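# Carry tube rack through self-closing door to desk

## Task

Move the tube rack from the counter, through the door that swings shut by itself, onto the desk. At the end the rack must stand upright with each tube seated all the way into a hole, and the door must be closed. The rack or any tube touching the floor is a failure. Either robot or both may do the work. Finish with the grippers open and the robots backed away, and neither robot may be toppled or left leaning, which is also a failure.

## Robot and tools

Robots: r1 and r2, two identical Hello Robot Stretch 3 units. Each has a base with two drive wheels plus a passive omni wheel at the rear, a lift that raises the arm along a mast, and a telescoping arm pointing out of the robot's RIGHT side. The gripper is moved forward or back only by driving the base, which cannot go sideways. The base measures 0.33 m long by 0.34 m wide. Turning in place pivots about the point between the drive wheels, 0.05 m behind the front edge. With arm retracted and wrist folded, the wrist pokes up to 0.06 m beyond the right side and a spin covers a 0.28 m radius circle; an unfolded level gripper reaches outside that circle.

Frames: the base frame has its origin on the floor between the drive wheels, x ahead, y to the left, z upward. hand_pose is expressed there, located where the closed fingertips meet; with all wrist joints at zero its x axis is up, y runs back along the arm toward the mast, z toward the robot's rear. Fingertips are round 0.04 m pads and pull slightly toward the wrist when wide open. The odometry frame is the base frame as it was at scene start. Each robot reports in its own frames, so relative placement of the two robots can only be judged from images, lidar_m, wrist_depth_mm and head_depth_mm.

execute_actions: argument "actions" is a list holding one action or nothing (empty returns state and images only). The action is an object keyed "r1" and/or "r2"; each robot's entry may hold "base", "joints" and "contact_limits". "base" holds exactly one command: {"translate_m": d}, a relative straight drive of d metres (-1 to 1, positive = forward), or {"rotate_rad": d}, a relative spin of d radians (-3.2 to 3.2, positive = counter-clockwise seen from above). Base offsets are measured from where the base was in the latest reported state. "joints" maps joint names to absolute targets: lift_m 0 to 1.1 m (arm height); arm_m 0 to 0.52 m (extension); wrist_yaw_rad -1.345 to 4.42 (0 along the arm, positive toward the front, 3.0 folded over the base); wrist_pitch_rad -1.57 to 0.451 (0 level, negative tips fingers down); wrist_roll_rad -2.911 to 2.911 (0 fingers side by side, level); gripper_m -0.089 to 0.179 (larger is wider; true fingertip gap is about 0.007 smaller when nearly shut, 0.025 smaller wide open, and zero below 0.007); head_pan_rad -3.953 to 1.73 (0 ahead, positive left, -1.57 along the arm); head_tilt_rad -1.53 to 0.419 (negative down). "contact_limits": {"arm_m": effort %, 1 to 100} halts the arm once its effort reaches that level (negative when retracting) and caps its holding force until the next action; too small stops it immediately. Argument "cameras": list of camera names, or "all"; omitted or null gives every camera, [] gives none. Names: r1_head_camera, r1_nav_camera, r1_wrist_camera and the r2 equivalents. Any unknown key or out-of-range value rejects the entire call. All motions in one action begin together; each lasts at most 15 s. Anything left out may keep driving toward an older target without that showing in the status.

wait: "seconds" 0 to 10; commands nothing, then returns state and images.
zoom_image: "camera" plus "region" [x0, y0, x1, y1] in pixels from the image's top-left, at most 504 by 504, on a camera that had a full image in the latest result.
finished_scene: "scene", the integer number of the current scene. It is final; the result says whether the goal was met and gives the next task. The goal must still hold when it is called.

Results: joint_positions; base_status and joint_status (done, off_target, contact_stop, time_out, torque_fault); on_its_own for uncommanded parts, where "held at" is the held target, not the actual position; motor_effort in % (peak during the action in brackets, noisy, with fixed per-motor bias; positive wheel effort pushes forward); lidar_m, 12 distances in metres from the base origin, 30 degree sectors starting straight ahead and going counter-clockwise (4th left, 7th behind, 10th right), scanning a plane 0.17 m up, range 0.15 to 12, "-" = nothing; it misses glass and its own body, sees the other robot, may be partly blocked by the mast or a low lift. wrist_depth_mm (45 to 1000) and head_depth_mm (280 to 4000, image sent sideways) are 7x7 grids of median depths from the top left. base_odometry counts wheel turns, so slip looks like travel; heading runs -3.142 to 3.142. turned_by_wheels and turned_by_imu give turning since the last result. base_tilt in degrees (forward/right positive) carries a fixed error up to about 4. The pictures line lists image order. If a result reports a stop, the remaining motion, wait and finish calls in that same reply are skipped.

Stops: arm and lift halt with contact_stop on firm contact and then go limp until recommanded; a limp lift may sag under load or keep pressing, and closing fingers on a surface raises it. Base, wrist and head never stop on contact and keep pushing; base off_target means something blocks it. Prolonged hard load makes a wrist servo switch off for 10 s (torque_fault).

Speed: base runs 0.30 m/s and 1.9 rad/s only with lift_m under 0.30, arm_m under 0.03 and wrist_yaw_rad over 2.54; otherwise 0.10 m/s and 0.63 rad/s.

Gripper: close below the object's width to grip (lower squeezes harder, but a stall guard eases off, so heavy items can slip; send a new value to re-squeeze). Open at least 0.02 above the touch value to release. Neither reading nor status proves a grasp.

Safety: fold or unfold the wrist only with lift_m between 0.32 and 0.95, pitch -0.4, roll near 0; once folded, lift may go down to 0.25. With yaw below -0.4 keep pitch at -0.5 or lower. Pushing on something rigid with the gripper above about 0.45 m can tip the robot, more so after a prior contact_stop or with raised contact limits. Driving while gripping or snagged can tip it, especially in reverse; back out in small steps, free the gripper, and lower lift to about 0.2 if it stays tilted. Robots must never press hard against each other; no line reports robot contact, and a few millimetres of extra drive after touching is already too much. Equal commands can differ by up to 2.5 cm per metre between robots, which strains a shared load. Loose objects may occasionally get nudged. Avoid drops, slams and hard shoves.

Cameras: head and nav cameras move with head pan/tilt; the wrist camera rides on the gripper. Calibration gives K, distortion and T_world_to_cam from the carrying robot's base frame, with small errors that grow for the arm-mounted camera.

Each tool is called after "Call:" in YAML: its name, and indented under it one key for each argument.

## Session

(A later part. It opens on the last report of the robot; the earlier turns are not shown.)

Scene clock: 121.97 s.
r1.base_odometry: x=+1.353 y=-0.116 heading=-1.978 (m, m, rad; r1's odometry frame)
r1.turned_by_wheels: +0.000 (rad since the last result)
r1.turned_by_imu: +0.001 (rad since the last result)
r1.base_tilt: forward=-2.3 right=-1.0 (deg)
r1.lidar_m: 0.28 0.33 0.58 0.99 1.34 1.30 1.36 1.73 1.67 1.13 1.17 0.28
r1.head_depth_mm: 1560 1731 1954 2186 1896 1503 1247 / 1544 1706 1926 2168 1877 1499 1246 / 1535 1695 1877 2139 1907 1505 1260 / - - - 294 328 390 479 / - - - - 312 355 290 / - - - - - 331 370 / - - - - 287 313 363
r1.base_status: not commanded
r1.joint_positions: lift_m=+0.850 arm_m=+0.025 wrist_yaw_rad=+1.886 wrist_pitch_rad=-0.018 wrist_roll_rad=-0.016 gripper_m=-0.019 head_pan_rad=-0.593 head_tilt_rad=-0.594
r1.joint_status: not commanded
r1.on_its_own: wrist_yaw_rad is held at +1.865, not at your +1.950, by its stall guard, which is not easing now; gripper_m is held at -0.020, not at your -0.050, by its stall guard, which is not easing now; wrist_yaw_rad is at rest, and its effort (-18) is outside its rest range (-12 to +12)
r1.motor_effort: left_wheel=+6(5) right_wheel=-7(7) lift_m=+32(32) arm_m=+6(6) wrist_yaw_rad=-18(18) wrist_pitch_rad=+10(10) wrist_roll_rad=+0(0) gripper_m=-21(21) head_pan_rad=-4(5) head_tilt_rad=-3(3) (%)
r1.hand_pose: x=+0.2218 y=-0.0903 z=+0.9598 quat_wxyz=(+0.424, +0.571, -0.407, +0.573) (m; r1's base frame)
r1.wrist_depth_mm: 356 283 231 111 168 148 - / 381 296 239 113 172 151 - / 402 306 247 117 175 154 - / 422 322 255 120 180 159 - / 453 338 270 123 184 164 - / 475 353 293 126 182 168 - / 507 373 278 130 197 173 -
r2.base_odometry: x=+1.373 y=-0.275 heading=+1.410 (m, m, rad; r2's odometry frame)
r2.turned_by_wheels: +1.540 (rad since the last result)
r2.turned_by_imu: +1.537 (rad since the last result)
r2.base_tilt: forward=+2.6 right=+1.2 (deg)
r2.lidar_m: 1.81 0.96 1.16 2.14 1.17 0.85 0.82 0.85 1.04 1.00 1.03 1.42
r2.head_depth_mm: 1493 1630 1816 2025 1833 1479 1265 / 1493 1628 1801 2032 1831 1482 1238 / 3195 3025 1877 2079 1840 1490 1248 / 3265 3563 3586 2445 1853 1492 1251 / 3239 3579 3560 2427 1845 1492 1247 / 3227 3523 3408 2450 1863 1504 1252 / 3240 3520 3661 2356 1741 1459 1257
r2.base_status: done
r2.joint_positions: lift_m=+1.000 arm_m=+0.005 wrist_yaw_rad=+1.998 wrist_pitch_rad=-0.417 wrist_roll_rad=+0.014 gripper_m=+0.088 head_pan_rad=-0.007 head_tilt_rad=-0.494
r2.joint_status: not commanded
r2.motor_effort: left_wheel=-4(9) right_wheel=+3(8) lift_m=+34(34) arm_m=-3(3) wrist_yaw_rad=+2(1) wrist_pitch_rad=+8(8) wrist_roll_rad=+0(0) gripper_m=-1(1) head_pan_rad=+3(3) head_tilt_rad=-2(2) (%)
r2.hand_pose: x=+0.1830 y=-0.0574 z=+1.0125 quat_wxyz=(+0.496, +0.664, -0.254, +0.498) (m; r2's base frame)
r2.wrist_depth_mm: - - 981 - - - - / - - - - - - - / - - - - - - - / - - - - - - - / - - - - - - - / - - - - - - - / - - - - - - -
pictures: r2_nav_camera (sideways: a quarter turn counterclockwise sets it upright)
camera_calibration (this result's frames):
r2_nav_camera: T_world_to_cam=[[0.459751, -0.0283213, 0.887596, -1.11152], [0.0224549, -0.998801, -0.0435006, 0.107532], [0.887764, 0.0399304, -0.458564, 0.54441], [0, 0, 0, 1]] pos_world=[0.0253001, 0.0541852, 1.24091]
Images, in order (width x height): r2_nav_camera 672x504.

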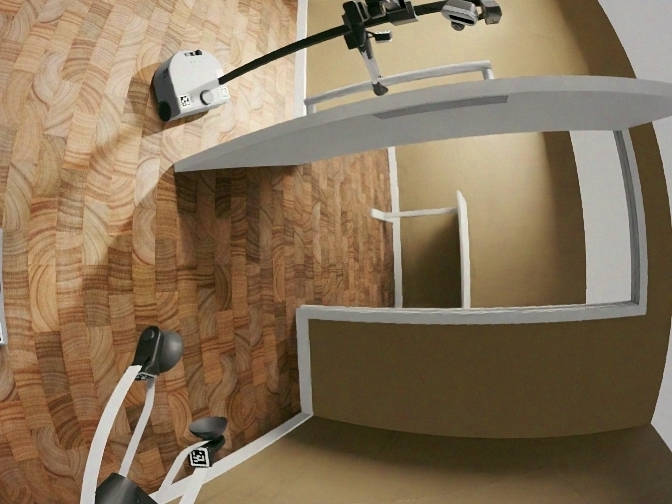

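Call:
execute_actions:
  actions:
    - {"r2":{"base":{"rotate_rad":1.6},"joints":{"gripper_m":0.179}}}
  cameras: []

Call:
execute_actions:
  actions:
    - {"r2":{"base":{"translate_m":1}}}
  cameras: []

Call:
execute_actions:
  actions:
    - {"r2":{"base":{"translate_m":0.73}}}
  cameras: []

Call:
execute_actions:
  actions:
    - {"r2":{"base":{"rotate_rad":1.54},"joints":{"wrist_yaw_rad":-0.2}}}
  cameras: []

Call:
execute_actions:
  actions:
    - {"r2":{"base":{"translate_m":-0.05},"joints":{"arm_m":0.38,"lift_m":0.95}}}
  cameras: ["r2_wrist_camera"]

Scene clock: 142.03 s.
r1.base_odometry: x=+1.353 y=-0.116 heading=-1.978 (m, m, rad; r1's odometry frame)
r1.turned_by_wheels: +0.000 (rad since the last result)
r1.turned_by_imu: +0.002 (rad since the last result)
r1.base_tilt: forward=-2.3 right=-1.0 (deg)
r1.lidar_m: 0.28 0.33 0.58 0.99 1.34 1.30 1.36 1.74 1.67 1.15 1.89 0.28
r1.head_depth_mm: 1566 1736 1934 2197 1903 1501 1241 / 1552 1714 1902 2176 1899 1498 1242 / 1529 1704 1895 2121 1888 1501 1260 / - - - 295 328 391 478 / - - - - 311 354 290 / - - - - - 332 370 / - - - - 287 313 363
r1.base_status: not commanded
r1.joint_positions: lift_m=+0.850 arm_m=+0.025 wrist_yaw_rad=+1.886 wrist_pitch_rad=-0.018 wrist_roll_rad=-0.016 gripper_m=-0.019 head_pan_rad=-0.593 head_tilt_rad=-0.594
r1.joint_status: not commanded
r1.on_its_own: wrist_yaw_rad is held at +1.865, not at your +1.950, by its stall guard, which is not easing now; gripper_m is held at -0.020, not at your -0.050, by its stall guard, which is not easing now; wrist_yaw_rad is at rest, and its effort (-18) is outside its rest range (-12 to +12)
r1.motor_effort: left_wheel=+6(6) right_wheel=-7(7) lift_m=+32(32) arm_m=+6(6) wrist_yaw_rad=-18(18) wrist_pitch_rad=+10(10) wrist_roll_rad=+0(0) gripper_m=-21(21) head_pan_rad=-4(4) head_tilt_rad=-3(2) (%)
r1.hand_pose: x=+0.2218 y=-0.0903 z=+0.9598 quat_wxyz=(+0.424, +0.571, -0.407, +0.573) (m; r1's base frame)
r1.wrist_depth_mm: 364 285 232 111 169 148 - / 385 295 238 113 173 151 - / 396 306 246 117 176 155 - / 427 322 256 120 181 158 - / 446 336 268 123 184 164 - / 468 355 296 126 183 167 - / 514 374 280 130 198 173 -
r2.base_odometry: x=+1.373 y=-0.275 heading=+3.010 (m, m, rad; r2's odometry frame)
r2.turned_by_wheels: +1.600 (rad since the last result)
r2.turned_by_imu: +1.597 (rad since the last result)
r2.base_tilt: forward=+2.8 right=+1.2 (deg)
r2.lidar_m: 2.14 1.14 0.84 0.82 0.86 1.03 1.00 1.05 1.46 1.82 0.96 2.20
r2.head_depth_mm: 2283 2014 2132 2267 1839 1474 1242 / 2277 2027 2113 2289 1841 1478 1240 / 2274 2045 2129 2333 1841 1486 1240 / 2296 2093 2150 2325 1854 1486 1248 / 2272 2093 2155 2340 1861 1488 1245 / 2288 2428 2221 2354 1862 1502 1252 / 2239 2239 2242 2210 1871 1508 1258
r2.base_status: done
r2.joint_positions: lift_m=+1.000 arm_m=+0.005 wrist_yaw_rad=+1.998 wrist_pitch_rad=-0.417 wrist_roll_rad=+0.014 gripper_m=+0.179 head_pan_rad=-0.007 head_tilt_rad=-0.494
r2.joint_status: all done
r2.motor_effort: left_wheel=-4(10) right_wheel=+3(7) lift_m=+34(34) arm_m=-3(3) wrist_yaw_rad=+2(2) wrist_pitch_rad=+8(8) wrist_roll_rad=+0(0) gripper_m=-1(83) head_pan_rad=+3(3) head_tilt_rad=-2(2) (%)
r2.hand_pose: x=+0.1830 y=-0.0574 z=+1.0125 quat_wxyz=(+0.496, +0.664, -0.254, +0.498) (m; r2's base frame)
r2.wrist_depth_mm: 749 923 - - - - - / 759 989 - - - - - / 803 - - - - - - / 813 - - - - - - / 858 - - - - - - / 846 - - - - - - / 984 - - - - - -
pictures: none
No camera images: the call's "cameras" was empty. Leave "cameras" out to get every camera's image.

Scene clock: 153.00 s.
r1.base_odometry: x=+1.353 y=-0.116 heading=-1.978 (m, m, rad; r1's odometry frame)
r1.turned_by_wheels: +0.000 (rad since the last result)
r1.turned_by_imu: +0.003 (rad since the last result)
r1.base_tilt: forward=-2.3 right=-1.0 (deg)
r1.lidar_m: 0.28 0.33 0.57 0.99 1.34 1.30 1.36 1.73 0.86 1.74 1.88 0.28
r1.head_depth_mm: 1564 1737 1934 2188 1898 1502 1241 / 1551 1718 1899 2176 1895 1504 1246 / 1532 1687 1886 2107 1904 1502 1260 / - - - 295 329 390 479 / - - - - 312 355 290 / - - - - - 332 370 / - - - - 287 313 363
r1.base_status: not commanded
r1.joint_positions: lift_m=+0.850 arm_m=+0.025 wrist_yaw_rad=+1.886 wrist_pitch_rad=-0.018 wrist_roll_rad=-0.016 gripper_m=-0.019 head_pan_rad=-0.593 head_tilt_rad=-0.594
r1.joint_status: not commanded
r1.on_its_own: wrist_yaw_rad is held at +1.865, not at your +1.950, by its stall guard, which is not easing now; gripper_m is held at -0.020, not at your -0.050, by its stall guard, which is not easing now; wrist_yaw_rad is at rest, and its effort (-18) is outside its rest range (-12 to +12)
r1.motor_effort: left_wheel=+5(5) right_wheel=-7(7) lift_m=+32(33) arm_m=+6(5) wrist_yaw_rad=-18(18) wrist_pitch_rad=+10(10) wrist_roll_rad=+0(0) gripper_m=-21(20) head_pan_rad=-5(5) head_tilt_rad=-3(3) (%)
r1.hand_pose: x=+0.2218 y=-0.0903 z=+0.9598 quat_wxyz=(+0.424, +0.571, -0.407, +0.573) (m; r1's base frame)
r1.wrist_depth_mm: 362 285 232 111 168 148 - / 383 296 238 114 172 152 - / 400 308 247 116 177 155 - / 421 322 255 120 179 159 - / 452 338 270 123 184 163 - / 480 349 296 126 182 167 - / 508 372 281 129 199 174 -
r2.base_odometry: x=+0.382 y=-0.144 heading=+3.010 (m, m, rad; r2's odometry frame)
r2.turned_by_wheels: +0.000 (rad since the last result)
r2.turned_by_imu: +0.002 (rad since the last result)
r2.base_tilt: forward=+2.7 right=+1.3 (deg)
r2.lidar_m: 1.14 1.10 0.82 0.79 0.83 1.16 1.99 2.09 0.89 0.86 1.56 1.17
r2.head_depth_mm: 1459 1561 1152 1247 1415 1480 1239 / 1448 1573 1159 1250 1425 1477 1238 / 1454 1551 1168 1259 1432 1488 1247 / 1455 1577 1176 1275 1435 1497 1248 / 1458 1577 1182 1271 1451 1493 1254 / 1468 1580 1186 1275 1454 1501 1252 / 1459 1609 1195 1283 1637 1500 1258
r2.base_status: done
r2.joint_positions: lift_m=+1.000 arm_m=+0.005 wrist_yaw_rad=+1.998 wrist_pitch_rad=-0.417 wrist_roll_rad=+0.014 gripper_m=+0.179 head_pan_rad=-0.007 head_tilt_rad=-0.494
r2.joint_status: not commanded
r2.motor_effort: left_wheel=-4(5) right_wheel=+3(8) lift_m=+34(34) arm_m=-3(3) wrist_yaw_rad=+1(1) wrist_pitch_rad=+8(8) wrist_roll_rad=+0(0) gripper_m=+1(1) head_pan_rad=+2(3) head_tilt_rad=-2(2) (%)
r2.hand_pose: x=+0.1830 y=-0.0574 z=+1.0125 quat_wxyz=(+0.496, +0.664, -0.254, +0.498) (m; r2's base frame)
r2.wrist_depth_mm: 722 895 - - - - - / 740 950 - - - 936 846 / 778 - - - - - 905 / 793 - - - - - 974 / 847 - - - - - - / 838 - - - - - - / 969 - - - - - -
pictures: none
No camera images: the call's "cameras" was empty. Leave "cameras" out to get every camera's image.

Scene clock: 161.27 s.
r1.base_odometry: x=+1.353 y=-0.116 heading=-1.978 (m, m, rad; r1's odometry frame)
r1.turned_by_wheels: +0.000 (rad since the last result)
r1.turned_by_imu: +0.002 (rad since the last result)
r1.base_tilt: forward=-2.3 right=-0.9 (deg)
r1.lidar_m: 0.28 0.33 0.58 0.99 1.34 1.30 1.24 1.25 1.67 1.74 1.89 0.28
r1.head_depth_mm: 1560 1733 1908 2200 1901 1502 1237 / 1551 1704 1912 2159 1900 1517 1241 / 1541 1683 1885 2114 1888 1505 1271 / - - - 295 328 391 479 / - - - - 312 355 290 / - - - - - 332 370 / - - - - 287 313 362
r1.base_status: not commanded
r1.joint_positions: lift_m=+0.850 arm_m=+0.025 wrist_yaw_rad=+1.886 wrist_pitch_rad=-0.018 wrist_roll_rad=-0.016 gripper_m=-0.019 head_pan_rad=-0.593 head_tilt_rad=-0.594
r1.joint_status: not commanded
r1.on_its_own: wrist_yaw_rad is held at +1.865, not at your +1.950, by its stall guard, which is not easing now; gripper_m is held at -0.020, not at your -0.050, by its stall guard, which is not easing now; wrist_yaw_rad is at rest, and its effort (-18) is outside its rest range (-12 to +12)
r1.motor_effort: left_wheel=+6(5) right_wheel=-7(7) lift_m=+32(32) arm_m=+6(6) wrist_yaw_rad=-18(18) wrist_pitch_rad=+10(10) wrist_roll_rad=+0(0) gripper_m=-21(21) head_pan_rad=-5(5) head_tilt_rad=-3(2) (%)
r1.hand_pose: x=+0.2218 y=-0.0903 z=+0.9598 quat_wxyz=(+0.424, +0.571, -0.407, +0.573) (m; r1's base frame)
r1.wrist_depth_mm: 360 287 232 111 169 148 - / 382 297 239 114 171 151 - / 398 309 249 117 176 154 - / 424 323 256 120 180 159 - / 451 338 271 123 184 164 - / 485 355 296 126 183 168 - / 511 372 278 130 199 174 -
r2.base_odometry: x=-0.342 y=-0.047 heading=+3.009 (m, m, rad; r2's odometry frame)
r2.turned_by_wheels: +0.000 (rad since the last result)
r2.turned_by_imu: +0.001 (rad since the last result)
r2.base_tilt: forward=+2.8 right=+1.3 (deg)
r2.lidar_m: 0.41 0.43 0.62 0.77 0.81 1.13 2.73 1.24 1.23 1.85 0.56 0.42
r2.head_depth_mm: 838 918 983 732 556 546 648 / 838 921 970 736 558 549 653 / 839 922 975 740 559 555 659 / 840 924 996 741 560 557 664 / 843 925 995 745 563 562 671 / 844 926 996 750 566 565 675 / 846 928 1000 751 568 569 681
r2.base_status: done
r2.joint_positions: lift_m=+1.000 arm_m=+0.005 wrist_yaw_rad=+1.998 wrist_pitch_rad=-0.417 wrist_roll_rad=+0.014 gripper_m=+0.179 head_pan_rad=-0.007 head_tilt_rad=-0.494
r2.joint_status: not commanded
r2.motor_effort: left_wheel=-5(7) right_wheel=+3(7) lift_m=+33(34) arm_m=-3(3) wrist_yaw_rad=+1(2) wrist_pitch_rad=+8(8) wrist_roll_rad=+0(0) gripper_m=+0(0) head_pan_rad=+2(2) head_tilt_rad=-2(2) (%)
r2.hand_pose: x=+0.1830 y=-0.0574 z=+1.0125 quat_wxyz=(+0.496, +0.664, -0.254, +0.498) (m; r2's base frame)
r2.wrist_depth_mm: 698 897 - 966 877 633 716 / 719 697 654 661 658 641 676 / 765 651 500 472 474 472 479 / 797 916 595 461 387 373 374 / 823 - 685 548 444 361 318 / 809 - 863 640 506 437 343 / 940 - - 749 590 469 413
pictures: none
No camera images: the call's "cameras" was empty. Leave "cameras" out to get every camera's image.

Scene clock: 164.70 s.
r1.base_odometry: x=+1.353 y=-0.116 heading=-1.978 (m, m, rad; r1's odometry frame)
r1.turned_by_wheels: +0.000 (rad since the last result)
r1.turned_by_imu: +0.001 (rad since the last result)
r1.base_tilt: forward=-2.3 right=-1.0 (deg)
r1.lidar_m: 0.28 0.33 0.58 0.99 1.34 1.30 1.24 1.11 1.67 1.74 1.89 0.28
r1.head_depth_mm: 1563 1736 1925 2211 1907 1505 1246 / 1544 1715 1911 2173 1900 1511 1248 / 1528 1702 1897 2140 1904 1503 1264 / - - - 294 328 391 479 / - - - - 311 354 290 / - - - - - 332 370 / - - - - 287 313 363
r1.base_status: not commanded
r1.joint_positions: lift_m=+0.850 arm_m=+0.025 wrist_yaw_rad=+1.886 wrist_pitch_rad=-0.018 wrist_roll_rad=-0.016 gripper_m=-0.019 head_pan_rad=-0.593 head_tilt_rad=-0.594
r1.joint_status: not commanded
r1.on_its_own: wrist_yaw_rad is held at +1.865, not at your +1.950, by its stall guard, which is not easing now; gripper_m is held at -0.020, not at your -0.050, by its stall guard, which is not easing now; wrist_yaw_rad is at rest, and its effort (-18) is outside its rest range (-12 to +12)
r1.motor_effort: left_wheel=+6(5) right_wheel=-7(7) lift_m=+32(32) arm_m=+6(6) wrist_yaw_rad=-18(18) wrist_pitch_rad=+10(10) wrist_roll_rad=+1(1) gripper_m=-21(21) head_pan_rad=-4(4) head_tilt_rad=-3(3) (%)
r1.hand_pose: x=+0.2218 y=-0.0903 z=+0.9598 quat_wxyz=(+0.424, +0.571, -0.407, +0.573) (m; r1's base frame)
r1.wrist_depth_mm: 364 285 232 111 168 148 - / 379 298 239 114 172 151 - / 402 310 247 117 176 154 - / 425 321 256 120 181 159 - / 449 339 270 123 184 163 - / 477 353 295 126 183 168 - / 507 371 281 129 197 173 -
r2.base_odometry: x=-0.342 y=-0.047 heading=-1.734 (m, m, rad; r2's odometry frame)
r2.turned_by_wheels: +1.540 (rad since the last result)
r2.turned_by_imu: +1.537 (rad since the last result)
r2.base_tilt: forward=+2.9 right=+1.3 (deg)
r2.lidar_m: 0.77 0.80 1.10 2.73 1.24 1.23 1.85 0.58 0.43 0.41 0.43 0.60
r2.head_depth_mm: 617 676 750 843 957 1112 1225 / 616 676 750 840 956 1107 1218 / 616 676 747 841 957 1109 1220 / 615 676 749 839 954 1107 1219 / 614 674 750 836 952 1103 1222 / 614 673 747 835 952 1103 1223 / 614 673 747 837 955 1102 1228
r2.base_status: done
r2.joint_positions: lift_m=+1.000 arm_m=+0.005 wrist_yaw_rad=-0.198 wrist_pitch_rad=-0.417 wrist_roll_rad=+0.014 gripper_m=+0.179 head_pan_rad=-0.007 head_tilt_rad=-0.494
r2.joint_status: all done
r2.motor_effort: left_wheel=-4(10) right_wheel=+3(7) lift_m=+34(34) arm_m=-3(3) wrist_yaw_rad=-2(3) wrist_pitch_rad=+8(8) wrist_roll_rad=+0(1) gripper_m=+0(0) head_pan_rad=+2(2) head_tilt_rad=-2(2) (%)
r2.hand_pose: x=-0.0656 y=-0.3704 z=+1.0125 quat_wxyz=(+0.669, +0.076, -0.707, -0.215) (m; r2's base frame)
r2.wrist_depth_mm: 648 672 701 716 791 844 909 / 649 651 650 564 671 661 665 / 469 472 467 476 479 478 481 / 365 365 369 372 369 374 380 / 300 305 299 302 304 314 305 / - 256 254 256 266 279 366 / 228 235 257 326 367 418 483
pictures: none
No camera images: the call's "cameras" was empty. Leave "cameras" out to get every camera's image.

Scene clock: 168.67 s.
r1.base_odometry: x=+1.353 y=-0.116 heading=-1.978 (m, m, rad; r1's odometry frame)
r1.turned_by_wheels: +0.000 (rad since the last result)
r1.turned_by_imu: +0.001 (rad since the last result)
r1.base_tilt: forward=-2.4 right=-1.0 (deg)
r1.lidar_m: 0.28 0.32 0.58 0.99 1.34 1.30 1.07 1.07 1.67 1.74 1.89 0.28
r1.head_depth_mm: 1569 1729 1942 2183 1896 1509 1245 / 1550 1704 1921 2157 1890 1498 1246 / 1531 1673 1901 2129 1914 1499 1253 / - - - 295 328 391 479 / - - - - 311 355 290 / - - - - - 331 369 / - - - - 286 313 362
r1.base_status: not commanded
r1.joint_positions: lift_m=+0.850 arm_m=+0.025 wrist_yaw_rad=+1.886 wrist_pitch_rad=-0.018 wrist_roll_rad=-0.016 gripper_m=-0.019 head_pan_rad=-0.593 head_tilt_rad=-0.594
r1.joint_status: not commanded
r1.on_its_own: wrist_yaw_rad is held at +1.865, not at your +1.950, by its stall guard, which is not easing now; gripper_m is held at -0.020, not at your -0.050, by its stall guard, which is not easing now; wrist_yaw_rad is at rest, and its effort (-18) is outside its rest range (-12 to +12)
r1.motor_effort: left_wheel=+6(5) right_wheel=-7(7) lift_m=+32(32) arm_m=+6(5) wrist_yaw_rad=-18(18) wrist_pitch_rad=+10(10) wrist_roll_rad=+0(0) gripper_m=-21(21) head_pan_rad=-4(4) head_tilt_rad=-3(3) (%)
r1.hand_pose: x=+0.2218 y=-0.0903 z=+0.9598 quat_wxyz=(+0.424, +0.571, -0.407, +0.573) (m; r1's base frame)
r1.wrist_depth_mm: 361 285 230 111 168 148 - / 382 296 240 114 173 151 - / 397 308 248 117 176 154 - / 429 324 253 120 181 159 - / 449 338 269 123 184 164 - / 476 353 296 125 182 167 - / 512 375 280 130 197 173 -
r2.base_odometry: x=-0.334 y=+0.002 heading=-1.734 (m, m, rad; r2's odometry frame)
r2.turned_by_wheels: +0.000 (rad since the last result)
r2.turned_by_imu: +0.000 (rad since the last result)
r2.base_tilt: forward=+2.7 right=+1.3 (deg)
r2.lidar_m: 0.82 0.85 1.17 2.72 1.21 1.19 1.80 0.58 0.43 0.41 0.43 0.60
r2.head_depth_mm: 660 724 803 899 1022 1184 1237 / 658 722 801 900 1024 1191 1242 / 659 722 801 897 1022 1187 1242 / 658 722 801 896 1022 1180 1244 / 657 721 798 894 1020 1181 1249 / 656 721 797 895 1019 1180 1259 / 656 721 797 890 1013 1176 1252
r2.base_status: done
r2.joint_positions: lift_m=+0.950 arm_m=+0.380 wrist_yaw_rad=-0.199 wrist_pitch_rad=-0.417 wrist_roll_rad=+0.014 gripper_m=+0.179 head_pan_rad=-0.007 head_tilt_rad=-0.494
r2.joint_status: all done
r2.motor_effort: left_wheel=-4(10) right_wheel=+3(4) lift_m=+21(32) arm_m=+3(0) wrist_yaw_rad=-2(3) wrist_pitch_rad=+8(8) wrist_roll_rad=+0(0) gripper_m=-1(1) head_pan_rad=+3(2) head_tilt_rad=-2(2) (%)
r2.hand_pose: x=-0.0658 y=-0.7447 z=+0.9632 quat_wxyz=(+0.669, +0.076, -0.707, -0.215) (m; r2's base frame)
r2.wrist_depth_mm: 336 350 366 382 403 434 461 / 366 383 174 412 443 480 496 / 384 360 194 202 329 368 369 / 280 281 199 221 259 287 288 / 235 236 224 228 230 242 237 / - 196 197 198 198 199 200 / 167 171 171 172 172 173 169
pictures: r2_wrist_camera
camera_calibration (this result's frames):
r2_wrist_camera: T_world_to_cam=[[-0.979892, 0.199246, -0.0106011, 0.0924823], [0.128853, 0.591345, -0.796058, 1.24147], [-0.152343, -0.781417, -0.605127, 0.155403], [0, 0, 0, 1]] pos_world=[-0.0456705, -0.63113, 1.0833]
Images, in order (width x height): r2_wrist_camera 644x364.

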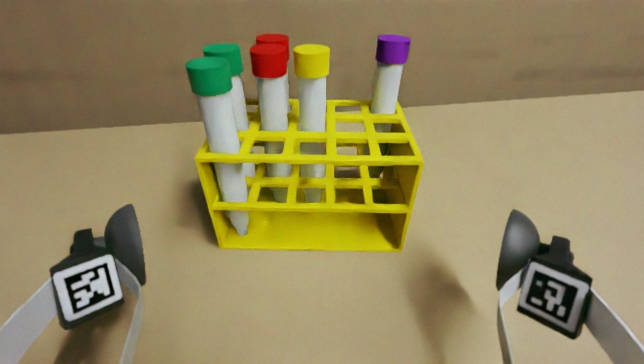

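Call:
execute_actions:
  actions:
    - {"r2":{"base":{"translate_m":-0.012},"joints":{"arm_m":0.468}}}
  cameras: []

Call:
execute_actions:
  actions:
    - {"r2":{"joints":{"gripper_m":0.09}}}
  cameras: ["r2_wrist_camera"]

Call:
execute_actions:
  actions:
    - {"r2":{"joints":{"lift_m":1,"arm_m":0.2}}}
  cameras: ["r2_wrist_camera"]

Scene clock: 180.67 s.
r1.base_odometry: x=+1.353 y=-0.116 heading=-1.978 (m, m, rad; r1's odometry frame)
r1.turned_by_wheels: +0.000 (rad since the last result)
r1.turned_by_imu: +0.001 (rad since the last result)
r1.base_tilt: forward=-2.4 right=-0.8 (deg)
r1.lidar_m: 0.28 0.33 0.58 0.99 1.34 1.30 1.06 1.07 1.67 1.74 1.89 0.28
r1.head_depth_mm: 1561 1749 1936 2179 1883 1502 1242 / 1552 1707 1915 2150 1905 1510 1250 / 1529 1685 1874 2120 1889 1511 1255 / - - - 295 328 390 478 / - - - - 311 355 290 / - - - - - 332 370 / - - - - 287 313 362
r1.base_status: not commanded
r1.joint_positions: lift_m=+0.850 arm_m=+0.025 wrist_yaw_rad=+1.886 wrist_pitch_rad=-0.018 wrist_roll_rad=-0.016 gripper_m=-0.019 head_pan_rad=-0.593 head_tilt_rad=-0.594
r1.joint_status: not commanded
r1.on_its_own: wrist_yaw_rad is held at +1.865, not at your +1.950, by its stall guard, which is not easing now; gripper_m is held at -0.020, not at your -0.050, by its stall guard, which is not easing now; wrist_yaw_rad is at rest, and its effort (-18) is outside its rest range (-12 to +12)
r1.motor_effort: left_wheel=+6(6) right_wheel=-7(7) lift_m=+32(32) arm_m=+6(6) wrist_yaw_rad=-18(18) wrist_pitch_rad=+10(10) wrist_roll_rad=+1(1) gripper_m=-21(20) head_pan_rad=-5(4) head_tilt_rad=-3(3) (%)
r1.hand_pose: x=+0.2218 y=-0.0903 z=+0.9598 quat_wxyz=(+0.424, +0.571, -0.407, +0.573) (m; r1's base frame)
r1.wrist_depth_mm: 356 284 230 111 168 148 - / 385 297 238 114 171 151 - / 401 307 247 117 176 154 - / 423 320 256 120 182 159 - / 449 335 270 123 183 163 - / 477 354 296 126 183 167 - / 513 371 278 129 198 172 -
r2.base_odometry: x=-0.332 y=+0.014 heading=-1.734 (m, m, rad; r2's odometry frame)
r2.turned_by_wheels: +0.000 (rad since the last result)
r2.turned_by_imu: +0.001 (rad since the last result)
r2.base_tilt: forward=+2.9 right=+1.2 (deg)
r2.lidar_m: 0.84 0.87 1.18 2.72 1.20 1.18 1.79 0.58 0.43 0.41 0.43 0.59
r2.head_depth_mm: 670 735 813 916 1041 1204 1236 / 670 736 813 913 1043 1205 1243 / 668 733 813 911 1036 1200 1241 / 668 733 813 913 1036 1199 1244 / 668 732 811 910 1033 1204 1254 / 667 731 811 909 1032 1200 1254 / 667 732 813 908 1032 1197 1263
r2.base_status: done
r2.joint_positions: lift_m=+0.950 arm_m=+0.468 wrist_yaw_rad=-0.199 wrist_pitch_rad=-0.417 wrist_roll_rad=+0.014 gripper_m=+0.179 head_pan_rad=-0.007 head_tilt_rad=-0.494
r2.joint_status: all done
r2.motor_effort: left_wheel=-4(9) right_wheel=+3(5) lift_m=+22(22) arm_m=+3(3) wrist_yaw_rad=-2(1) wrist_pitch_rad=+8(8) wrist_roll_rad=+0(0) gripper_m=+0(2) head_pan_rad=+2(3) head_tilt_rad=-2(2) (%)
r2.hand_pose: x=-0.0658 y=-0.8327 z=+0.9632 quat_wxyz=(+0.669, +0.076, -0.707, -0.215) (m; r2's base frame)
r2.wrist_depth_mm: 264 276 289 301 320 339 360 / 287 299 307 331 343 377 409 / 315 112 113 115 324 406 368 / 279 99 129 136 157 285 286 / 235 117 131 133 144 234 236 / - 127 130 144 156 117 200 / 167 166 159 160 160 168 169
pictures: none
No camera images: the call's "cameras" was empty. Leave "cameras" out to get every camera's image.

Scene clock: 182.03 s.
r1.base_odometry: x=+1.353 y=-0.116 heading=-1.978 (m, m, rad; r1's odometry frame)
r1.turned_by_wheels: +0.000 (rad since the last result)
r1.turned_by_imu: +0.000 (rad since the last result)
r1.base_tilt: forward=-2.4 right=-1.0 (deg)
r1.lidar_m: 0.28 0.33 0.58 0.99 1.34 1.30 1.06 1.07 1.67 1.74 1.88 0.28
r1.head_depth_mm: 1565 1728 1935 2191 1897 1512 1243 / 1547 1709 1905 2178 1902 1506 1248 / 1533 1699 1885 2103 1907 1501 1261 / - - - 295 328 391 478 / - - - - 312 355 290 / - - - - - 331 370 / - - - - 286 313 363
r1.base_status: not commanded
r1.joint_positions: lift_m=+0.850 arm_m=+0.025 wrist_yaw_rad=+1.886 wrist_pitch_rad=-0.018 wrist_roll_rad=-0.016 gripper_m=-0.019 head_pan_rad=-0.593 head_tilt_rad=-0.594
r1.joint_status: not commanded
r1.on_its_own: wrist_yaw_rad is held at +1.865, not at your +1.950, by its stall guard, which is not easing now; gripper_m is held at -0.020, not at your -0.050, by its stall guard, which is not easing now; wrist_yaw_rad is at rest, and its effort (-18) is outside its rest range (-12 to +12)
r1.motor_effort: left_wheel=+5(6) right_wheel=-6(6) lift_m=+33(32) arm_m=+6(6) wrist_yaw_rad=-18(18) wrist_pitch_rad=+10(10) wrist_roll_rad=+1(0) gripper_m=-21(21) head_pan_rad=-4(5) head_tilt_rad=-2(4) (%)
r1.hand_pose: x=+0.2218 y=-0.0903 z=+0.9598 quat_wxyz=(+0.424, +0.571, -0.407, +0.573) (m; r1's base frame)
r1.wrist_depth_mm: 359 285 232 111 169 148 - / 380 296 238 114 172 151 - / 410 307 245 117 176 154 - / 425 321 256 120 180 159 - / 447 335 268 123 183 164 - / 479 351 294 126 183 167 - / 512 375 278 130 197 173 -
r2.base_odometry: x=-0.332 y=+0.014 heading=-1.734 (m, m, rad; r2's odometry frame)
r2.turned_by_wheels: +0.000 (rad since the last result)
r2.turned_by_imu: +0.000 (rad since the last result)
r2.base_tilt: forward=+2.8 right=+1.3 (deg)
r2.lidar_m: 0.84 0.87 1.19 2.72 1.20 1.18 1.79 0.58 0.43 0.41 0.43 0.59
r2.head_depth_mm: 670 735 818 911 1039 1205 1244 / 671 735 813 914 1038 1204 1242 / 667 733 813 911 1034 1204 1248 / 669 734 811 912 1036 1199 1245 / 667 733 812 910 1034 1202 1248 / 665 732 809 910 1036 1193 1249 / 666 731 810 907 1032 1195 1252
r2.base_status: not commanded
r2.joint_positions: lift_m=+0.950 arm_m=+0.468 wrist_yaw_rad=-0.199 wrist_pitch_rad=-0.417 wrist_roll_rad=+0.014 gripper_m=+0.091 head_pan_rad=-0.007 head_tilt_rad=-0.494
r2.joint_status: all done
r2.motor_effort: left_wheel=-4(4) right_wheel=+3(3) lift_m=+22(22) arm_m=+3(3) wrist_yaw_rad=-1(3) wrist_pitch_rad=+8(8) wrist_roll_rad=+0(0) gripper_m=-23(97) head_pan_rad=+2(2) head_tilt_rad=-2(2) (%)
r2.hand_pose: x=-0.0658 y=-0.8327 z=+0.9632 quat_wxyz=(+0.669, +0.076, -0.707, -0.215) (m; r2's base frame)
r2.wrist_depth_mm: 266 275 286 304 320 344 360 / 285 299 300 325 341 379 407 / 314 316 126 137 342 404 365 / 281 269 143 148 165 286 288 / 231 231 132 142 139 236 234 / 198 - 149 184 150 - 200 / 171 171 167 168 167 172 173
pictures: r2_wrist_camera
camera_calibration (this result's frames):
r2_wrist_camera: T_world_to_cam=[[-0.979892, 0.199247, -0.0106006, 0.110017], [0.128818, 0.591162, -0.796199, 1.29355], [-0.152374, -0.781555, -0.604941, 0.0863477], [0, 0, 0, 1]] pos_world=[-0.0456711, -0.719135, 1.08333]
Images, in order (width x height): r2_wrist_camera 644x364.

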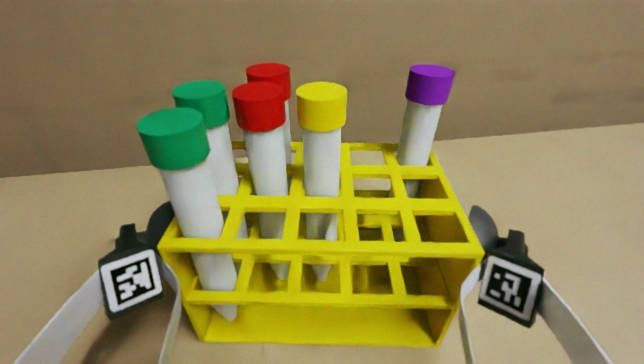

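Scene clock: 185.23 s.
r1.base_odometry: x=+1.353 y=-0.116 heading=-1.978 (m, m, rad; r1's odometry frame)
r1.turned_by_wheels: +0.000 (rad since the last result)
r1.turned_by_imu: +0.001 (rad since the last result)
r1.base_tilt: forward=-2.5 right=-0.9 (deg)
r1.lidar_m: 0.28 0.33 0.58 0.99 1.34 1.30 1.07 1.07 1.67 1.74 1.88 0.28
r1.head_depth_mm: 1561 1729 1955 2162 1894 1502 1245 / 1553 1721 1916 2168 1894 1507 1244 / 1538 1687 1891 2135 1887 1506 1265 / - - - 294 328 391 479 / - - - - 311 354 290 / - - - - - 331 370 / - - - - 287 313 362
r1.base_status: not commanded
r1.joint_positions: lift_m=+0.850 arm_m=+0.025 wrist_yaw_rad=+1.886 wrist_pitch_rad=-0.018 wrist_roll_rad=-0.016 gripper_m=-0.019 head_pan_rad=-0.593 head_tilt_rad=-0.594
r1.joint_status: not commanded
r1.on_its_own: wrist_yaw_rad is held at +1.865, not at your +1.950, by its stall guard, which is not easing now; gripper_m is held at -0.020, not at your -0.050, by its stall guard, which is not easing now; wrist_yaw_rad is at rest, and its effort (-18) is outside its rest range (-12 to +12)
r1.motor_effort: left_wheel=+5(5) right_wheel=-7(7) lift_m=+32(32) arm_m=+6(5) wrist_yaw_rad=-18(18) wrist_pitch_rad=+10(10) wrist_roll_rad=+1(0) gripper_m=-21(21) head_pan_rad=-4(4) head_tilt_rad=-3(2) (%)
r1.hand_pose: x=+0.2218 y=-0.0903 z=+0.9598 quat_wxyz=(+0.424, +0.571, -0.407, +0.573) (m; r1's base frame)
r1.wrist_depth_mm: 362 282 232 111 168 148 - / 382 294 239 114 172 151 - / 404 309 246 117 175 154 - / 422 323 255 120 180 160 - / 446 334 271 123 182 164 - / 481 353 292 126 183 168 - / 508 371 278 130 198 174 -
r2.base_odometry: x=-0.332 y=+0.014 heading=-1.734 (m, m, rad; r2's odometry frame)
r2.turned_by_wheels: +0.000 (rad since the last result)
r2.turned_by_imu: +0.000 (rad since the last result)
r2.base_tilt: forward=+2.9 right=+1.4 (deg)
r2.lidar_m: 0.84 0.87 1.18 2.73 1.20 1.18 1.79 0.58 0.43 0.41 0.43 0.59
r2.head_depth_mm: 670 735 814 914 1037 1202 1240 / 669 733 814 912 1037 1211 1242 / 669 736 814 910 1036 1202 1247 / 667 734 813 910 1035 1204 1245 / 667 732 811 910 1031 1197 1250 / 667 732 811 912 1032 1198 1253 / 665 731 810 907 1034 1196 1256
r2.base_status: not commanded
r2.joint_positions: lift_m=+1.000 arm_m=+0.200 wrist_yaw_rad=-0.199 wrist_pitch_rad=-0.424 wrist_roll_rad=+0.014 gripper_m=+0.094 head_pan_rad=-0.007 head_tilt_rad=-0.494
r2.joint_status: all done
r2.motor_effort: left_wheel=-4(4) right_wheel=+3(3) lift_m=+35(37) arm_m=-3(2) wrist_yaw_rad=-1(2) wrist_pitch_rad=+11(11) wrist_roll_rad=+0(0) gripper_m=-21(22) head_pan_rad=+3(3) head_tilt_rad=-2(2) (%)
r2.hand_pose: x=-0.0657 y=-0.5645 z=+1.0110 quat_wxyz=(+0.668, +0.078, -0.707, -0.218) (m; r2's base frame)
r2.wrist_depth_mm: 493 506 534 550 586 618 662 / 531 552 579 603 628 658 646 / 454 435 141 150 419 469 471 / 360 361 153 157 337 366 368 / 297 297 136 162 147 305 300 / 253 - 147 160 160 - 255 / 219 221 159 169 162 222 224
pictures: r2_wrist_camera
camera_calibration (this result's frames):
r2_wrist_camera: T_world_to_cam=[[-0.979877, 0.19932, -0.0105863, 0.0572855], [0.129967, 0.596882, -0.791733, 1.17177], [-0.151489, -0.777177, -0.610776, 0.333332], [0, 0, 0, 1]] pos_world=[-0.0456618, -0.451765, 1.13192]
Images, in order (width x height): r2_wrist_camera 644x364.

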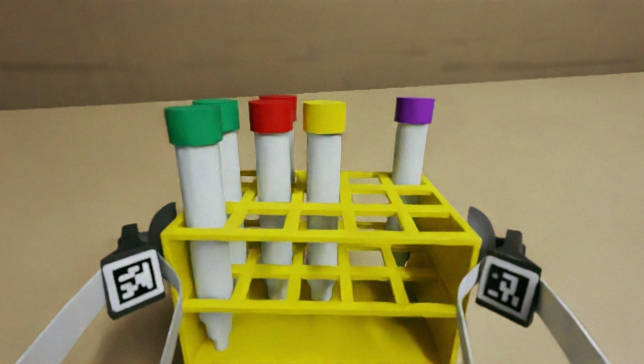

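Call:
execute_actions:
  actions:
    - {"r2":{"joints":{"lift_m":0.965,"arm_m":0.45,"wrist_yaw_rad":1.3}}}
  cameras: []

Call:
execute_actions:
  actions:
    - {"r2":{"joints":{"gripper_m":0.179}}}
  cameras: ["r2_wrist_camera"]

Call:
execute_actions:
  actions:
    - {"r2":{"joints":{"lift_m":1.09}}}
  cameras: []

Call:
execute_actions:
  actions:
    - {"r2":{"base":{"translate_m":0.32},"joints":{"arm_m":0.12,"wrist_yaw_rad":-0.27}}}
  cameras: []

Call:
execute_actions:
  actions:
    - {"r2":{"joints":{"lift_m":0.955}}}
  cameras: ["r2_wrist_camera"]

Scene clock: 200.03 s.
r1.base_odometry: x=+1.353 y=-0.116 heading=-1.978 (m, m, rad; r1's odometry frame)
r1.turned_by_wheels: +0.000 (rad since the last result)
r1.turned_by_imu: +0.002 (rad since the last result)
r1.base_tilt: forward=-2.4 right=-0.9 (deg)
r1.lidar_m: 0.28 0.33 0.57 0.99 1.34 1.30 1.06 1.07 1.67 1.74 1.89 0.28
r1.head_depth_mm: 1554 1747 1952 2212 1902 1504 1238 / 1561 1712 1926 2150 1898 1496 1242 / 1538 1683 1892 2115 1900 1510 1267 / - - - 295 328 391 478 / - - - - 311 355 290 / - - - - - 332 370 / - - - - 286 313 362
r1.base_status: not commanded
r1.joint_positions: lift_m=+0.850 arm_m=+0.025 wrist_yaw_rad=+1.886 wrist_pitch_rad=-0.018 wrist_roll_rad=-0.016 gripper_m=-0.019 head_pan_rad=-0.593 head_tilt_rad=-0.594
r1.joint_status: not commanded
r1.on_its_own: wrist_yaw_rad is held at +1.865, not at your +1.950, by its stall guard, which is not easing now; gripper_m is held at -0.020, not at your -0.050, by its stall guard, which is not easing now; wrist_yaw_rad is at rest, and its effort (-18) is outside its rest range (-12 to +12)
r1.motor_effort: left_wheel=+5(5) right_wheel=-7(7) lift_m=+32(33) arm_m=+6(6) wrist_yaw_rad=-18(18) wrist_pitch_rad=+10(10) wrist_roll_rad=+0(0) gripper_m=-21(21) head_pan_rad=-4(4) head_tilt_rad=-3(3) (%)
r1.hand_pose: x=+0.2218 y=-0.0903 z=+0.9598 quat_wxyz=(+0.424, +0.571, -0.407, +0.573) (m; r1's base frame)
r1.wrist_depth_mm: 363 285 231 111 168 148 - / 380 296 238 114 173 152 - / 408 307 247 117 176 155 - / 424 323 254 120 180 159 - / 446 337 271 123 183 164 - / 482 351 293 126 183 168 - / 512 377 278 130 199 174 -
r2.base_odometry: x=-0.332 y=+0.014 heading=-1.734 (m, m, rad; r2's odometry frame)
r2.turned_by_wheels: +0.000 (rad since the last result)
r2.turned_by_imu: +0.001 (rad since the last result)
r2.base_tilt: forward=+2.9 right=+1.4 (deg)
r2.lidar_m: 0.84 0.87 1.18 2.73 1.20 1.18 1.79 0.58 0.43 0.41 0.43 0.59
r2.head_depth_mm: 669 735 815 913 1039 1209 1240 / 670 735 815 913 1042 1202 1241 / 668 736 813 912 1034 1201 1244 / 669 733 812 912 1039 1199 1248 / 667 732 812 909 1034 1203 1247 / 666 733 811 910 1033 1198 1250 / 666 731 809 907 1027 1194 1257
r2.base_status: not commanded
r2.joint_positions: lift_m=+0.965 arm_m=+0.450 wrist_yaw_rad=+1.300 wrist_pitch_rad=-0.415 wrist_roll_rad=+0.014 gripper_m=+0.094 head_pan_rad=-0.007 head_tilt_rad=-0.494
r2.joint_status: all done
r2.motor_effort: left_wheel=-4(4) right_wheel=+3(3) lift_m=+21(33) arm_m=+3(2) wrist_yaw_rad=-1(2) wrist_pitch_rad=+7(11) wrist_roll_rad=+0(0) gripper_m=-21(20) head_pan_rad=+2(2) head_tilt_rad=-2(2) (%)
r2.hand_pose: x=+0.1952 y=-0.6549 z=+0.9787 quat_wxyz=(+0.636, +0.537, -0.467, +0.299) (m; r2's base frame)
r2.wrist_depth_mm: 611 638 691 731 735 498 373 / 650 679 735 755 555 501 381 / 682 376 138 148 361 403 382 / 309 308 151 154 182 312 313 / 251 254 136 162 144 260 257 / 216 - 148 161 160 - 217 / 187 187 161 167 162 187 188
pictures: none
No camera images: the call's "cameras" was empty. Leave "cameras" out to get every camera's image.

Scene clock: 201.37 s.
r1.base_odometry: x=+1.353 y=-0.116 heading=-1.978 (m, m, rad; r1's odometry frame)
r1.turned_by_wheels: +0.000 (rad since the last result)
r1.turned_by_imu: +0.000 (rad since the last result)
r1.base_tilt: forward=-2.5 right=-1.0 (deg)
r1.lidar_m: 0.28 0.33 0.57 0.99 1.34 1.30 1.07 1.07 1.67 1.73 1.88 0.28
r1.head_depth_mm: 1564 1743 1935 2175 1909 1504 1244 / 1545 1715 1917 2148 1880 1508 1247 / 1522 1683 1892 2122 1896 1503 1254 / - - - 294 328 390 479 / - - - - 311 354 290 / - - - - - 331 369 / - - - - 286 313 362
r1.base_status: not commanded
r1.joint_positions: lift_m=+0.850 arm_m=+0.025 wrist_yaw_rad=+1.886 wrist_pitch_rad=-0.018 wrist_roll_rad=-0.016 gripper_m=-0.019 head_pan_rad=-0.593 head_tilt_rad=-0.594
r1.joint_status: not commanded
r1.on_its_own: wrist_yaw_rad is held at +1.865, not at your +1.950, by its stall guard, which is not easing now; gripper_m is held at -0.020, not at your -0.050, by its stall guard, which is not easing now; wrist_yaw_rad is at rest, and its effort (-18) is outside its rest range (-12 to +12)
r1.motor_effort: left_wheel=+6(6) right_wheel=-7(7) lift_m=+32(32) arm_m=+6(6) wrist_yaw_rad=-18(18) wrist_pitch_rad=+10(10) wrist_roll_rad=+1(0) gripper_m=-21(21) head_pan_rad=-5(5) head_tilt_rad=-2(3) (%)
r1.hand_pose: x=+0.2218 y=-0.0903 z=+0.9598 quat_wxyz=(+0.424, +0.571, -0.407, +0.573) (m; r1's base frame)
r1.wrist_depth_mm: 360 284 233 111 168 148 - / 381 298 237 114 172 151 - / 398 307 246 117 176 154 - / 426 320 256 120 181 159 - / 447 334 271 123 184 164 - / 483 351 294 126 183 168 - / 510 371 279 129 197 172 -
r2.base_odometry: x=-0.332 y=+0.014 heading=-1.734 (m, m, rad; r2's odometry frame)
r2.turned_by_wheels: +0.000 (rad since the last result)
r2.turned_by_imu: +0.000 (rad since the last result)
r2.base_tilt: forward=+2.9 right=+1.4 (deg)
r2.lidar_m: 0.84 0.87 1.18 2.73 1.20 1.18 1.79 0.58 0.43 0.41 0.43 0.59
r2.head_depth_mm: 669 735 813 915 1042 1208 1236 / 668 735 814 913 1038 1204 1244 / 668 734 813 911 1036 1202 1247 / 666 733 811 912 1036 1199 1245 / 667 730 812 910 1033 1200 1253 / 669 729 809 909 1035 1198 1255 / 666 732 810 907 1030 1197 1258
r2.base_status: not commanded
r2.joint_positions: lift_m=+0.965 arm_m=+0.450 wrist_yaw_rad=+1.300 wrist_pitch_rad=-0.416 wrist_roll_rad=+0.014 gripper_m=+0.179 head_pan_rad=-0.007 head_tilt_rad=-0.494
r2.joint_status: all done
r2.motor_effort: left_wheel=-4(4) right_wheel=+3(3) lift_m=+21(21) arm_m=+4(3) wrist_yaw_rad=+0(0) wrist_pitch_rad=+8(8) wrist_roll_rad=+0(0) gripper_m=-1(83) head_pan_rad=+3(4) head_tilt_rad=-2(2) (%)
r2.hand_pose: x=+0.1950 y=-0.6549 z=+0.9784 quat_wxyz=(+0.636, +0.537, -0.466, +0.299) (m; r2's base frame)
r2.wrist_depth_mm: 597 629 684 714 737 505 375 / 652 694 723 748 564 494 383 / 678 395 141 377 356 399 380 / 306 283 130 139 175 313 310 / 263 176 144 147 160 264 256 / - 202 130 167 159 209 217 / 182 187 155 175 155 187 184
pictures: r2_wrist_camera
camera_calibration (this result's frames):
r2_wrist_camera: T_world_to_cam=[[-0.2696, -0.962914, -0.0105985, -0.569251], [-0.579868, 0.171121, -0.796537, 1.03032], [0.76881, -0.208601, -0.604497, 0.4694], [0, 0, 0, 1]] pos_world=[0.0831019, -0.626533, 1.09841]
Images, in order (width x height): r2_wrist_camera 644x364.

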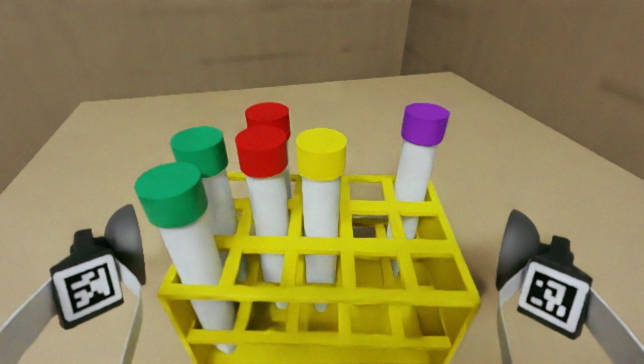

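Scene clock: 203.33 s.
r1.base_odometry: x=+1.353 y=-0.116 heading=-1.978 (m, m, rad; r1's odometry frame)
r1.turned_by_wheels: +0.000 (rad since the last result)
r1.turned_by_imu: +0.001 (rad since the last result)
r1.base_tilt: forward=-2.6 right=-1.0 (deg)
r1.lidar_m: 0.28 0.33 0.58 0.99 1.34 1.30 1.06 1.07 1.67 1.74 1.89 0.28
r1.head_depth_mm: 1558 1733 1917 2203 1895 1498 1248 / 1548 1705 1923 2183 1884 1504 1247 / 1538 1674 1883 2133 1897 1502 1269 / - - - 295 328 391 478 / - - - - 311 354 290 / - - - - - 332 370 / - - - - 287 313 363
r1.base_status: not commanded
r1.joint_positions: lift_m=+0.850 arm_m=+0.025 wrist_yaw_rad=+1.886 wrist_pitch_rad=-0.018 wrist_roll_rad=-0.016 gripper_m=-0.019 head_pan_rad=-0.593 head_tilt_rad=-0.594
r1.joint_status: not commanded
r1.on_its_own: wrist_yaw_rad is held at +1.865, not at your +1.950, by its stall guard, which is not easing now; gripper_m is held at -0.020, not at your -0.050, by its stall guard, which is not easing now; wrist_yaw_rad is at rest, and its effort (-18) is outside its rest range (-12 to +12)
r1.motor_effort: left_wheel=+6(5) right_wheel=-7(7) lift_m=+32(33) arm_m=+6(6) wrist_yaw_rad=-18(18) wrist_pitch_rad=+10(10) wrist_roll_rad=+0(1) gripper_m=-20(21) head_pan_rad=-4(5) head_tilt_rad=-3(2) (%)
r1.hand_pose: x=+0.2218 y=-0.0903 z=+0.9598 quat_wxyz=(+0.424, +0.571, -0.407, +0.573) (m; r1's base frame)
r1.wrist_depth_mm: 364 285 232 111 168 148 - / 379 299 240 114 172 152 - / 404 308 247 117 176 154 - / 423 318 255 120 181 159 - / 449 337 271 123 183 164 - / 478 352 295 126 182 167 - / 508 371 280 130 198 173 -
r2.base_odometry: x=-0.332 y=+0.014 heading=-1.734 (m, m, rad; r2's odometry frame)
r2.turned_by_wheels: +0.000 (rad since the last result)
r2.turned_by_imu: +0.000 (rad since the last result)
r2.base_tilt: forward=+2.9 right=+1.3 (deg)
r2.lidar_m: 0.84 0.86 1.18 2.73 1.20 1.18 1.79 0.58 0.43 0.41 0.43 0.59
r2.head_depth_mm: 669 735 818 915 1040 1204 1245 / 669 736 816 915 1035 1204 1241 / 668 733 813 912 1037 1204 1248 / 668 734 813 911 1037 1206 1252 / 667 734 811 910 1037 1206 1248 / 668 731 811 905 1032 1197 1253 / 667 731 808 908 1035 1196 1257
r2.base_status: not commanded
r2.joint_positions: lift_m=+1.090 arm_m=+0.450 wrist_yaw_rad=+1.300 wrist_pitch_rad=-0.416 wrist_roll_rad=+0.014 gripper_m=+0.179 head_pan_rad=-0.007 head_tilt_rad=-0.494
r2.joint_status: all done
r2.motor_effort: left_wheel=-4(4) right_wheel=+3(3) lift_m=+34(34) arm_m=+3(3) wrist_yaw_rad=+0(0) wrist_pitch_rad=+7(7) wrist_roll_rad=+0(0) gripper_m=-1(1) head_pan_rad=+3(2) head_tilt_rad=-2(2) (%)
r2.hand_pose: x=+0.1950 y=-0.6549 z=+1.1028 quat_wxyz=(+0.636, +0.537, -0.466, +0.299) (m; r2's base frame)
r2.wrist_depth_mm: 590 627 678 729 741 504 374 / 649 685 735 804 787 515 381 / 705 766 814 883 702 540 391 / 797 517 519 519 524 515 400 / 833 429 424 424 428 444 407 / 934 358 360 264 351 363 386 / 311 312 224 224 301 314 307
pictures: none
No camera images: the call's "cameras" was empty. Leave "cameras" out to get every camera's image.

Scene clock: 207.60 s.
r1.base_odometry: x=+1.353 y=-0.116 heading=-1.978 (m, m, rad; r1's odometry frame)
r1.turned_by_wheels: +0.000 (rad since the last result)
r1.turned_by_imu: +0.001 (rad since the last result)
r1.base_tilt: forward=-2.5 right=-0.9 (deg)
r1.lidar_m: 0.28 0.33 0.58 0.99 1.34 1.30 1.36 1.31 1.67 1.74 1.89 0.28
r1.head_depth_mm: 1568 1754 1952 2210 1894 1489 1247 / 1556 1713 1921 2151 1909 1513 1240 / 1535 1681 1877 2152 1890 1514 1267 / - - - 294 328 391 477 / - - - - 311 355 290 / - - - - - 332 370 / - - - - 287 313 363
r1.base_status: not commanded
r1.joint_positions: lift_m=+0.850 arm_m=+0.025 wrist_yaw_rad=+1.886 wrist_pitch_rad=-0.018 wrist_roll_rad=-0.016 gripper_m=-0.019 head_pan_rad=-0.593 head_tilt_rad=-0.594
r1.joint_status: not commanded
r1.on_its_own: wrist_yaw_rad is held at +1.865, not at your +1.950, by its stall guard, which is not easing now; gripper_m is held at -0.020, not at your -0.050, by its stall guard, which is not easing now; wrist_yaw_rad is at rest, and its effort (-18) is outside its rest range (-12 to +12)
r1.motor_effort: left_wheel=+6(6) right_wheel=-7(7) lift_m=+32(32) arm_m=+6(6) wrist_yaw_rad=-18(18) wrist_pitch_rad=+10(10) wrist_roll_rad=+0(1) gripper_m=-21(21) head_pan_rad=-5(5) head_tilt_rad=-3(3) (%)
r1.hand_pose: x=+0.2218 y=-0.0903 z=+0.9598 quat_wxyz=(+0.424, +0.571, -0.407, +0.573) (m; r1's base frame)
r1.wrist_depth_mm: 359 287 231 111 169 148 - / 384 295 237 114 172 151 - / 400 310 247 117 176 154 - / 423 322 256 120 181 159 - / 448 334 266 123 184 164 - / 479 353 294 126 182 168 - / 512 374 278 130 199 173 -
r2.base_odometry: x=-0.384 y=-0.302 heading=-1.734 (m, m, rad; r2's odometry frame)
r2.turned_by_wheels: +0.000 (rad since the last result)
r2.turned_by_imu: +0.000 (rad since the last result)
r2.base_tilt: forward=+2.8 right=+1.3 (deg)
r2.lidar_m: 0.52 0.53 0.73 1.98 1.65 1.44 1.56 0.59 0.43 0.42 0.43 0.54
r2.head_depth_mm: 397 436 483 542 618 718 856 / 397 435 483 541 616 716 854 / 396 436 483 541 615 714 851 / 396 434 481 540 615 712 850 / 396 435 481 540 613 712 849 / 395 434 481 538 614 712 846 / 395 433 481 539 612 710 845
r2.base_status: done
r2.joint_positions: lift_m=+1.090 arm_m=+0.120 wrist_yaw_rad=-0.269 wrist_pitch_rad=-0.416 wrist_roll_rad=+0.014 gripper_m=+0.179 head_pan_rad=-0.007 head_tilt_rad=-0.494
r2.joint_status: all done
r2.motor_effort: left_wheel=-4(5) right_wheel=+3(8) lift_m=+35(34) arm_m=-4(3) wrist_yaw_rad=-2(2) wrist_pitch_rad=+7(7) wrist_roll_rad=+0(0) gripper_m=-1(1) head_pan_rad=+4(3) head_tilt_rad=-2(2) (%)
r2.hand_pose: x=-0.0811 y=-0.4818 z=+1.1028 quat_wxyz=(+0.661, +0.051, -0.709, -0.238) (m; r2's base frame)
r2.wrist_depth_mm: 534 565 608 642 698 753 831 / 577 621 664 711 768 844 899 / 640 651 655 669 670 685 680 / 660 520 516 395 521 520 533 / 436 431 429 344 429 451 433 / 370 363 361 362 362 361 366 / 305 313 312 313 311 316 308
pictures: none
No camera images: the call's "cameras" was empty. Leave "cameras" out to get every camera's image.

Scene clock: 209.67 s.
r1.base_odometry: x=+1.353 y=-0.116 heading=-1.978 (m, m, rad; r1's odometry frame)
r1.turned_by_wheels: +0.000 (rad since the last result)
r1.turned_by_imu: +0.001 (rad since the last result)
r1.base_tilt: forward=-2.4 right=-1.0 (deg)
r1.lidar_m: 0.28 0.33 0.58 0.99 1.34 1.30 1.36 1.31 1.67 1.74 1.88 0.28
r1.head_depth_mm: 1570 1735 1947 2180 1891 1508 1251 / 1550 1711 1895 2152 1900 1503 1243 / 1533 1701 1897 2139 1888 1502 1257 / - - - 295 328 390 479 / - - - - 311 355 290 / - - - - - 331 370 / - - - - 287 313 362
r1.base_status: not commanded
r1.joint_positions: lift_m=+0.850 arm_m=+0.025 wrist_yaw_rad=+1.886 wrist_pitch_rad=-0.018 wrist_roll_rad=-0.016 gripper_m=-0.019 head_pan_rad=-0.593 head_tilt_rad=-0.594
r1.joint_status: not commanded
r1.on_its_own: wrist_yaw_rad is held at +1.865, not at your +1.950, by its stall guard, which is not easing now; gripper_m is held at -0.020, not at your -0.050, by its stall guard, which is not easing now; wrist_yaw_rad is at rest, and its effort (-18) is outside its rest range (-12 to +12)
r1.motor_effort: left_wheel=+6(6) right_wheel=-7(7) lift_m=+32(32) arm_m=+6(6) wrist_yaw_rad=-18(18) wrist_pitch_rad=+10(10) wrist_roll_rad=+0(1) gripper_m=-21(21) head_pan_rad=-4(4) head_tilt_rad=-3(3) (%)
r1.hand_pose: x=+0.2218 y=-0.0903 z=+0.9598 quat_wxyz=(+0.424, +0.571, -0.407, +0.573) (m; r1's base frame)
r1.wrist_depth_mm: 360 285 231 111 169 148 - / 379 294 238 114 172 151 - / 397 308 246 117 176 155 - / 425 321 254 120 180 158 - / 451 333 269 123 183 164 - / 479 351 295 126 183 168 - / 507 370 278 130 197 174 -
r2.base_odometry: x=-0.384 y=-0.302 heading=-1.734 (m, m, rad; r2's odometry frame)
r2.turned_by_wheels: +0.000 (rad since the last result)
r2.turned_by_imu: +0.000 (rad since the last result)
r2.base_tilt: forward=+2.9 right=+1.2 (deg)
r2.lidar_m: 0.52 0.53 0.73 1.99 1.65 1.44 1.56 0.59 0.43 0.42 0.43 0.54
r2.head_depth_mm: 397 436 483 542 617 717 856 / 397 435 483 541 616 714 851 / 396 435 482 540 615 713 852 / 396 435 481 541 615 714 852 / 395 434 482 539 614 712 848 / 395 434 480 539 613 709 845 / 394 434 480 538 612 711 844
r2.base_status: not commanded
r2.joint_positions: lift_m=+0.955 arm_m=+0.120 wrist_yaw_rad=-0.269 wrist_pitch_rad=-0.416 wrist_roll_rad=+0.014 gripper_m=+0.179 head_pan_rad=-0.007 head_tilt_rad=-0.494
r2.joint_status: all done
r2.motor_effort: left_wheel=-4(4) right_wheel=+3(3) lift_m=+22(31) arm_m=-4(3) wrist_yaw_rad=-2(2) wrist_pitch_rad=+7(7) wrist_roll_rad=+1(0) gripper_m=+0(1) head_pan_rad=+3(1) head_tilt_rad=-2(2) (%)
r2.hand_pose: x=-0.0811 y=-0.4818 z=+0.9684 quat_wxyz=(+0.661, +0.051, -0.709, -0.238) (m; r2's base frame)
r2.wrist_depth_mm: 532 575 613 305 685 741 797 / 530 512 518 254 524 535 538 / 371 375 377 257 379 383 382 / 291 292 293 281 295 298 297 / 243 245 240 241 242 252 245 / - 204 204 205 206 205 207 / 172 177 177 178 178 178 175
pictures: r2_wrist_camera
camera_calibration (this result's frames):
r2_wrist_camera: T_world_to_cam=[[-0.963588, 0.267181, -0.0105989, 0.0592344], [0.169665, 0.580296, -0.796537, 1.09058], [-0.206669, -0.769331, -0.604497, 0.362433], [0, 0, 0, 1]] pos_world=[-0.0530509, -0.369852, 1.0884]
Images, in order (width x height): r2_wrist_camera 644x364.

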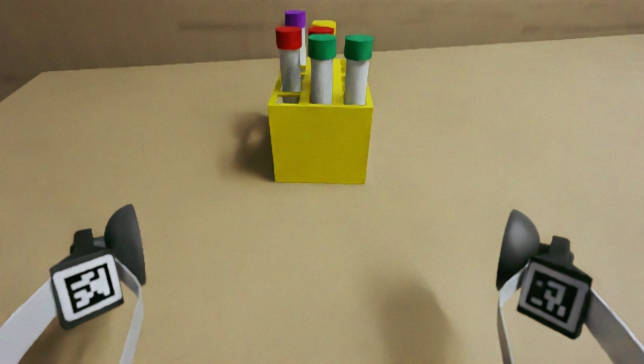

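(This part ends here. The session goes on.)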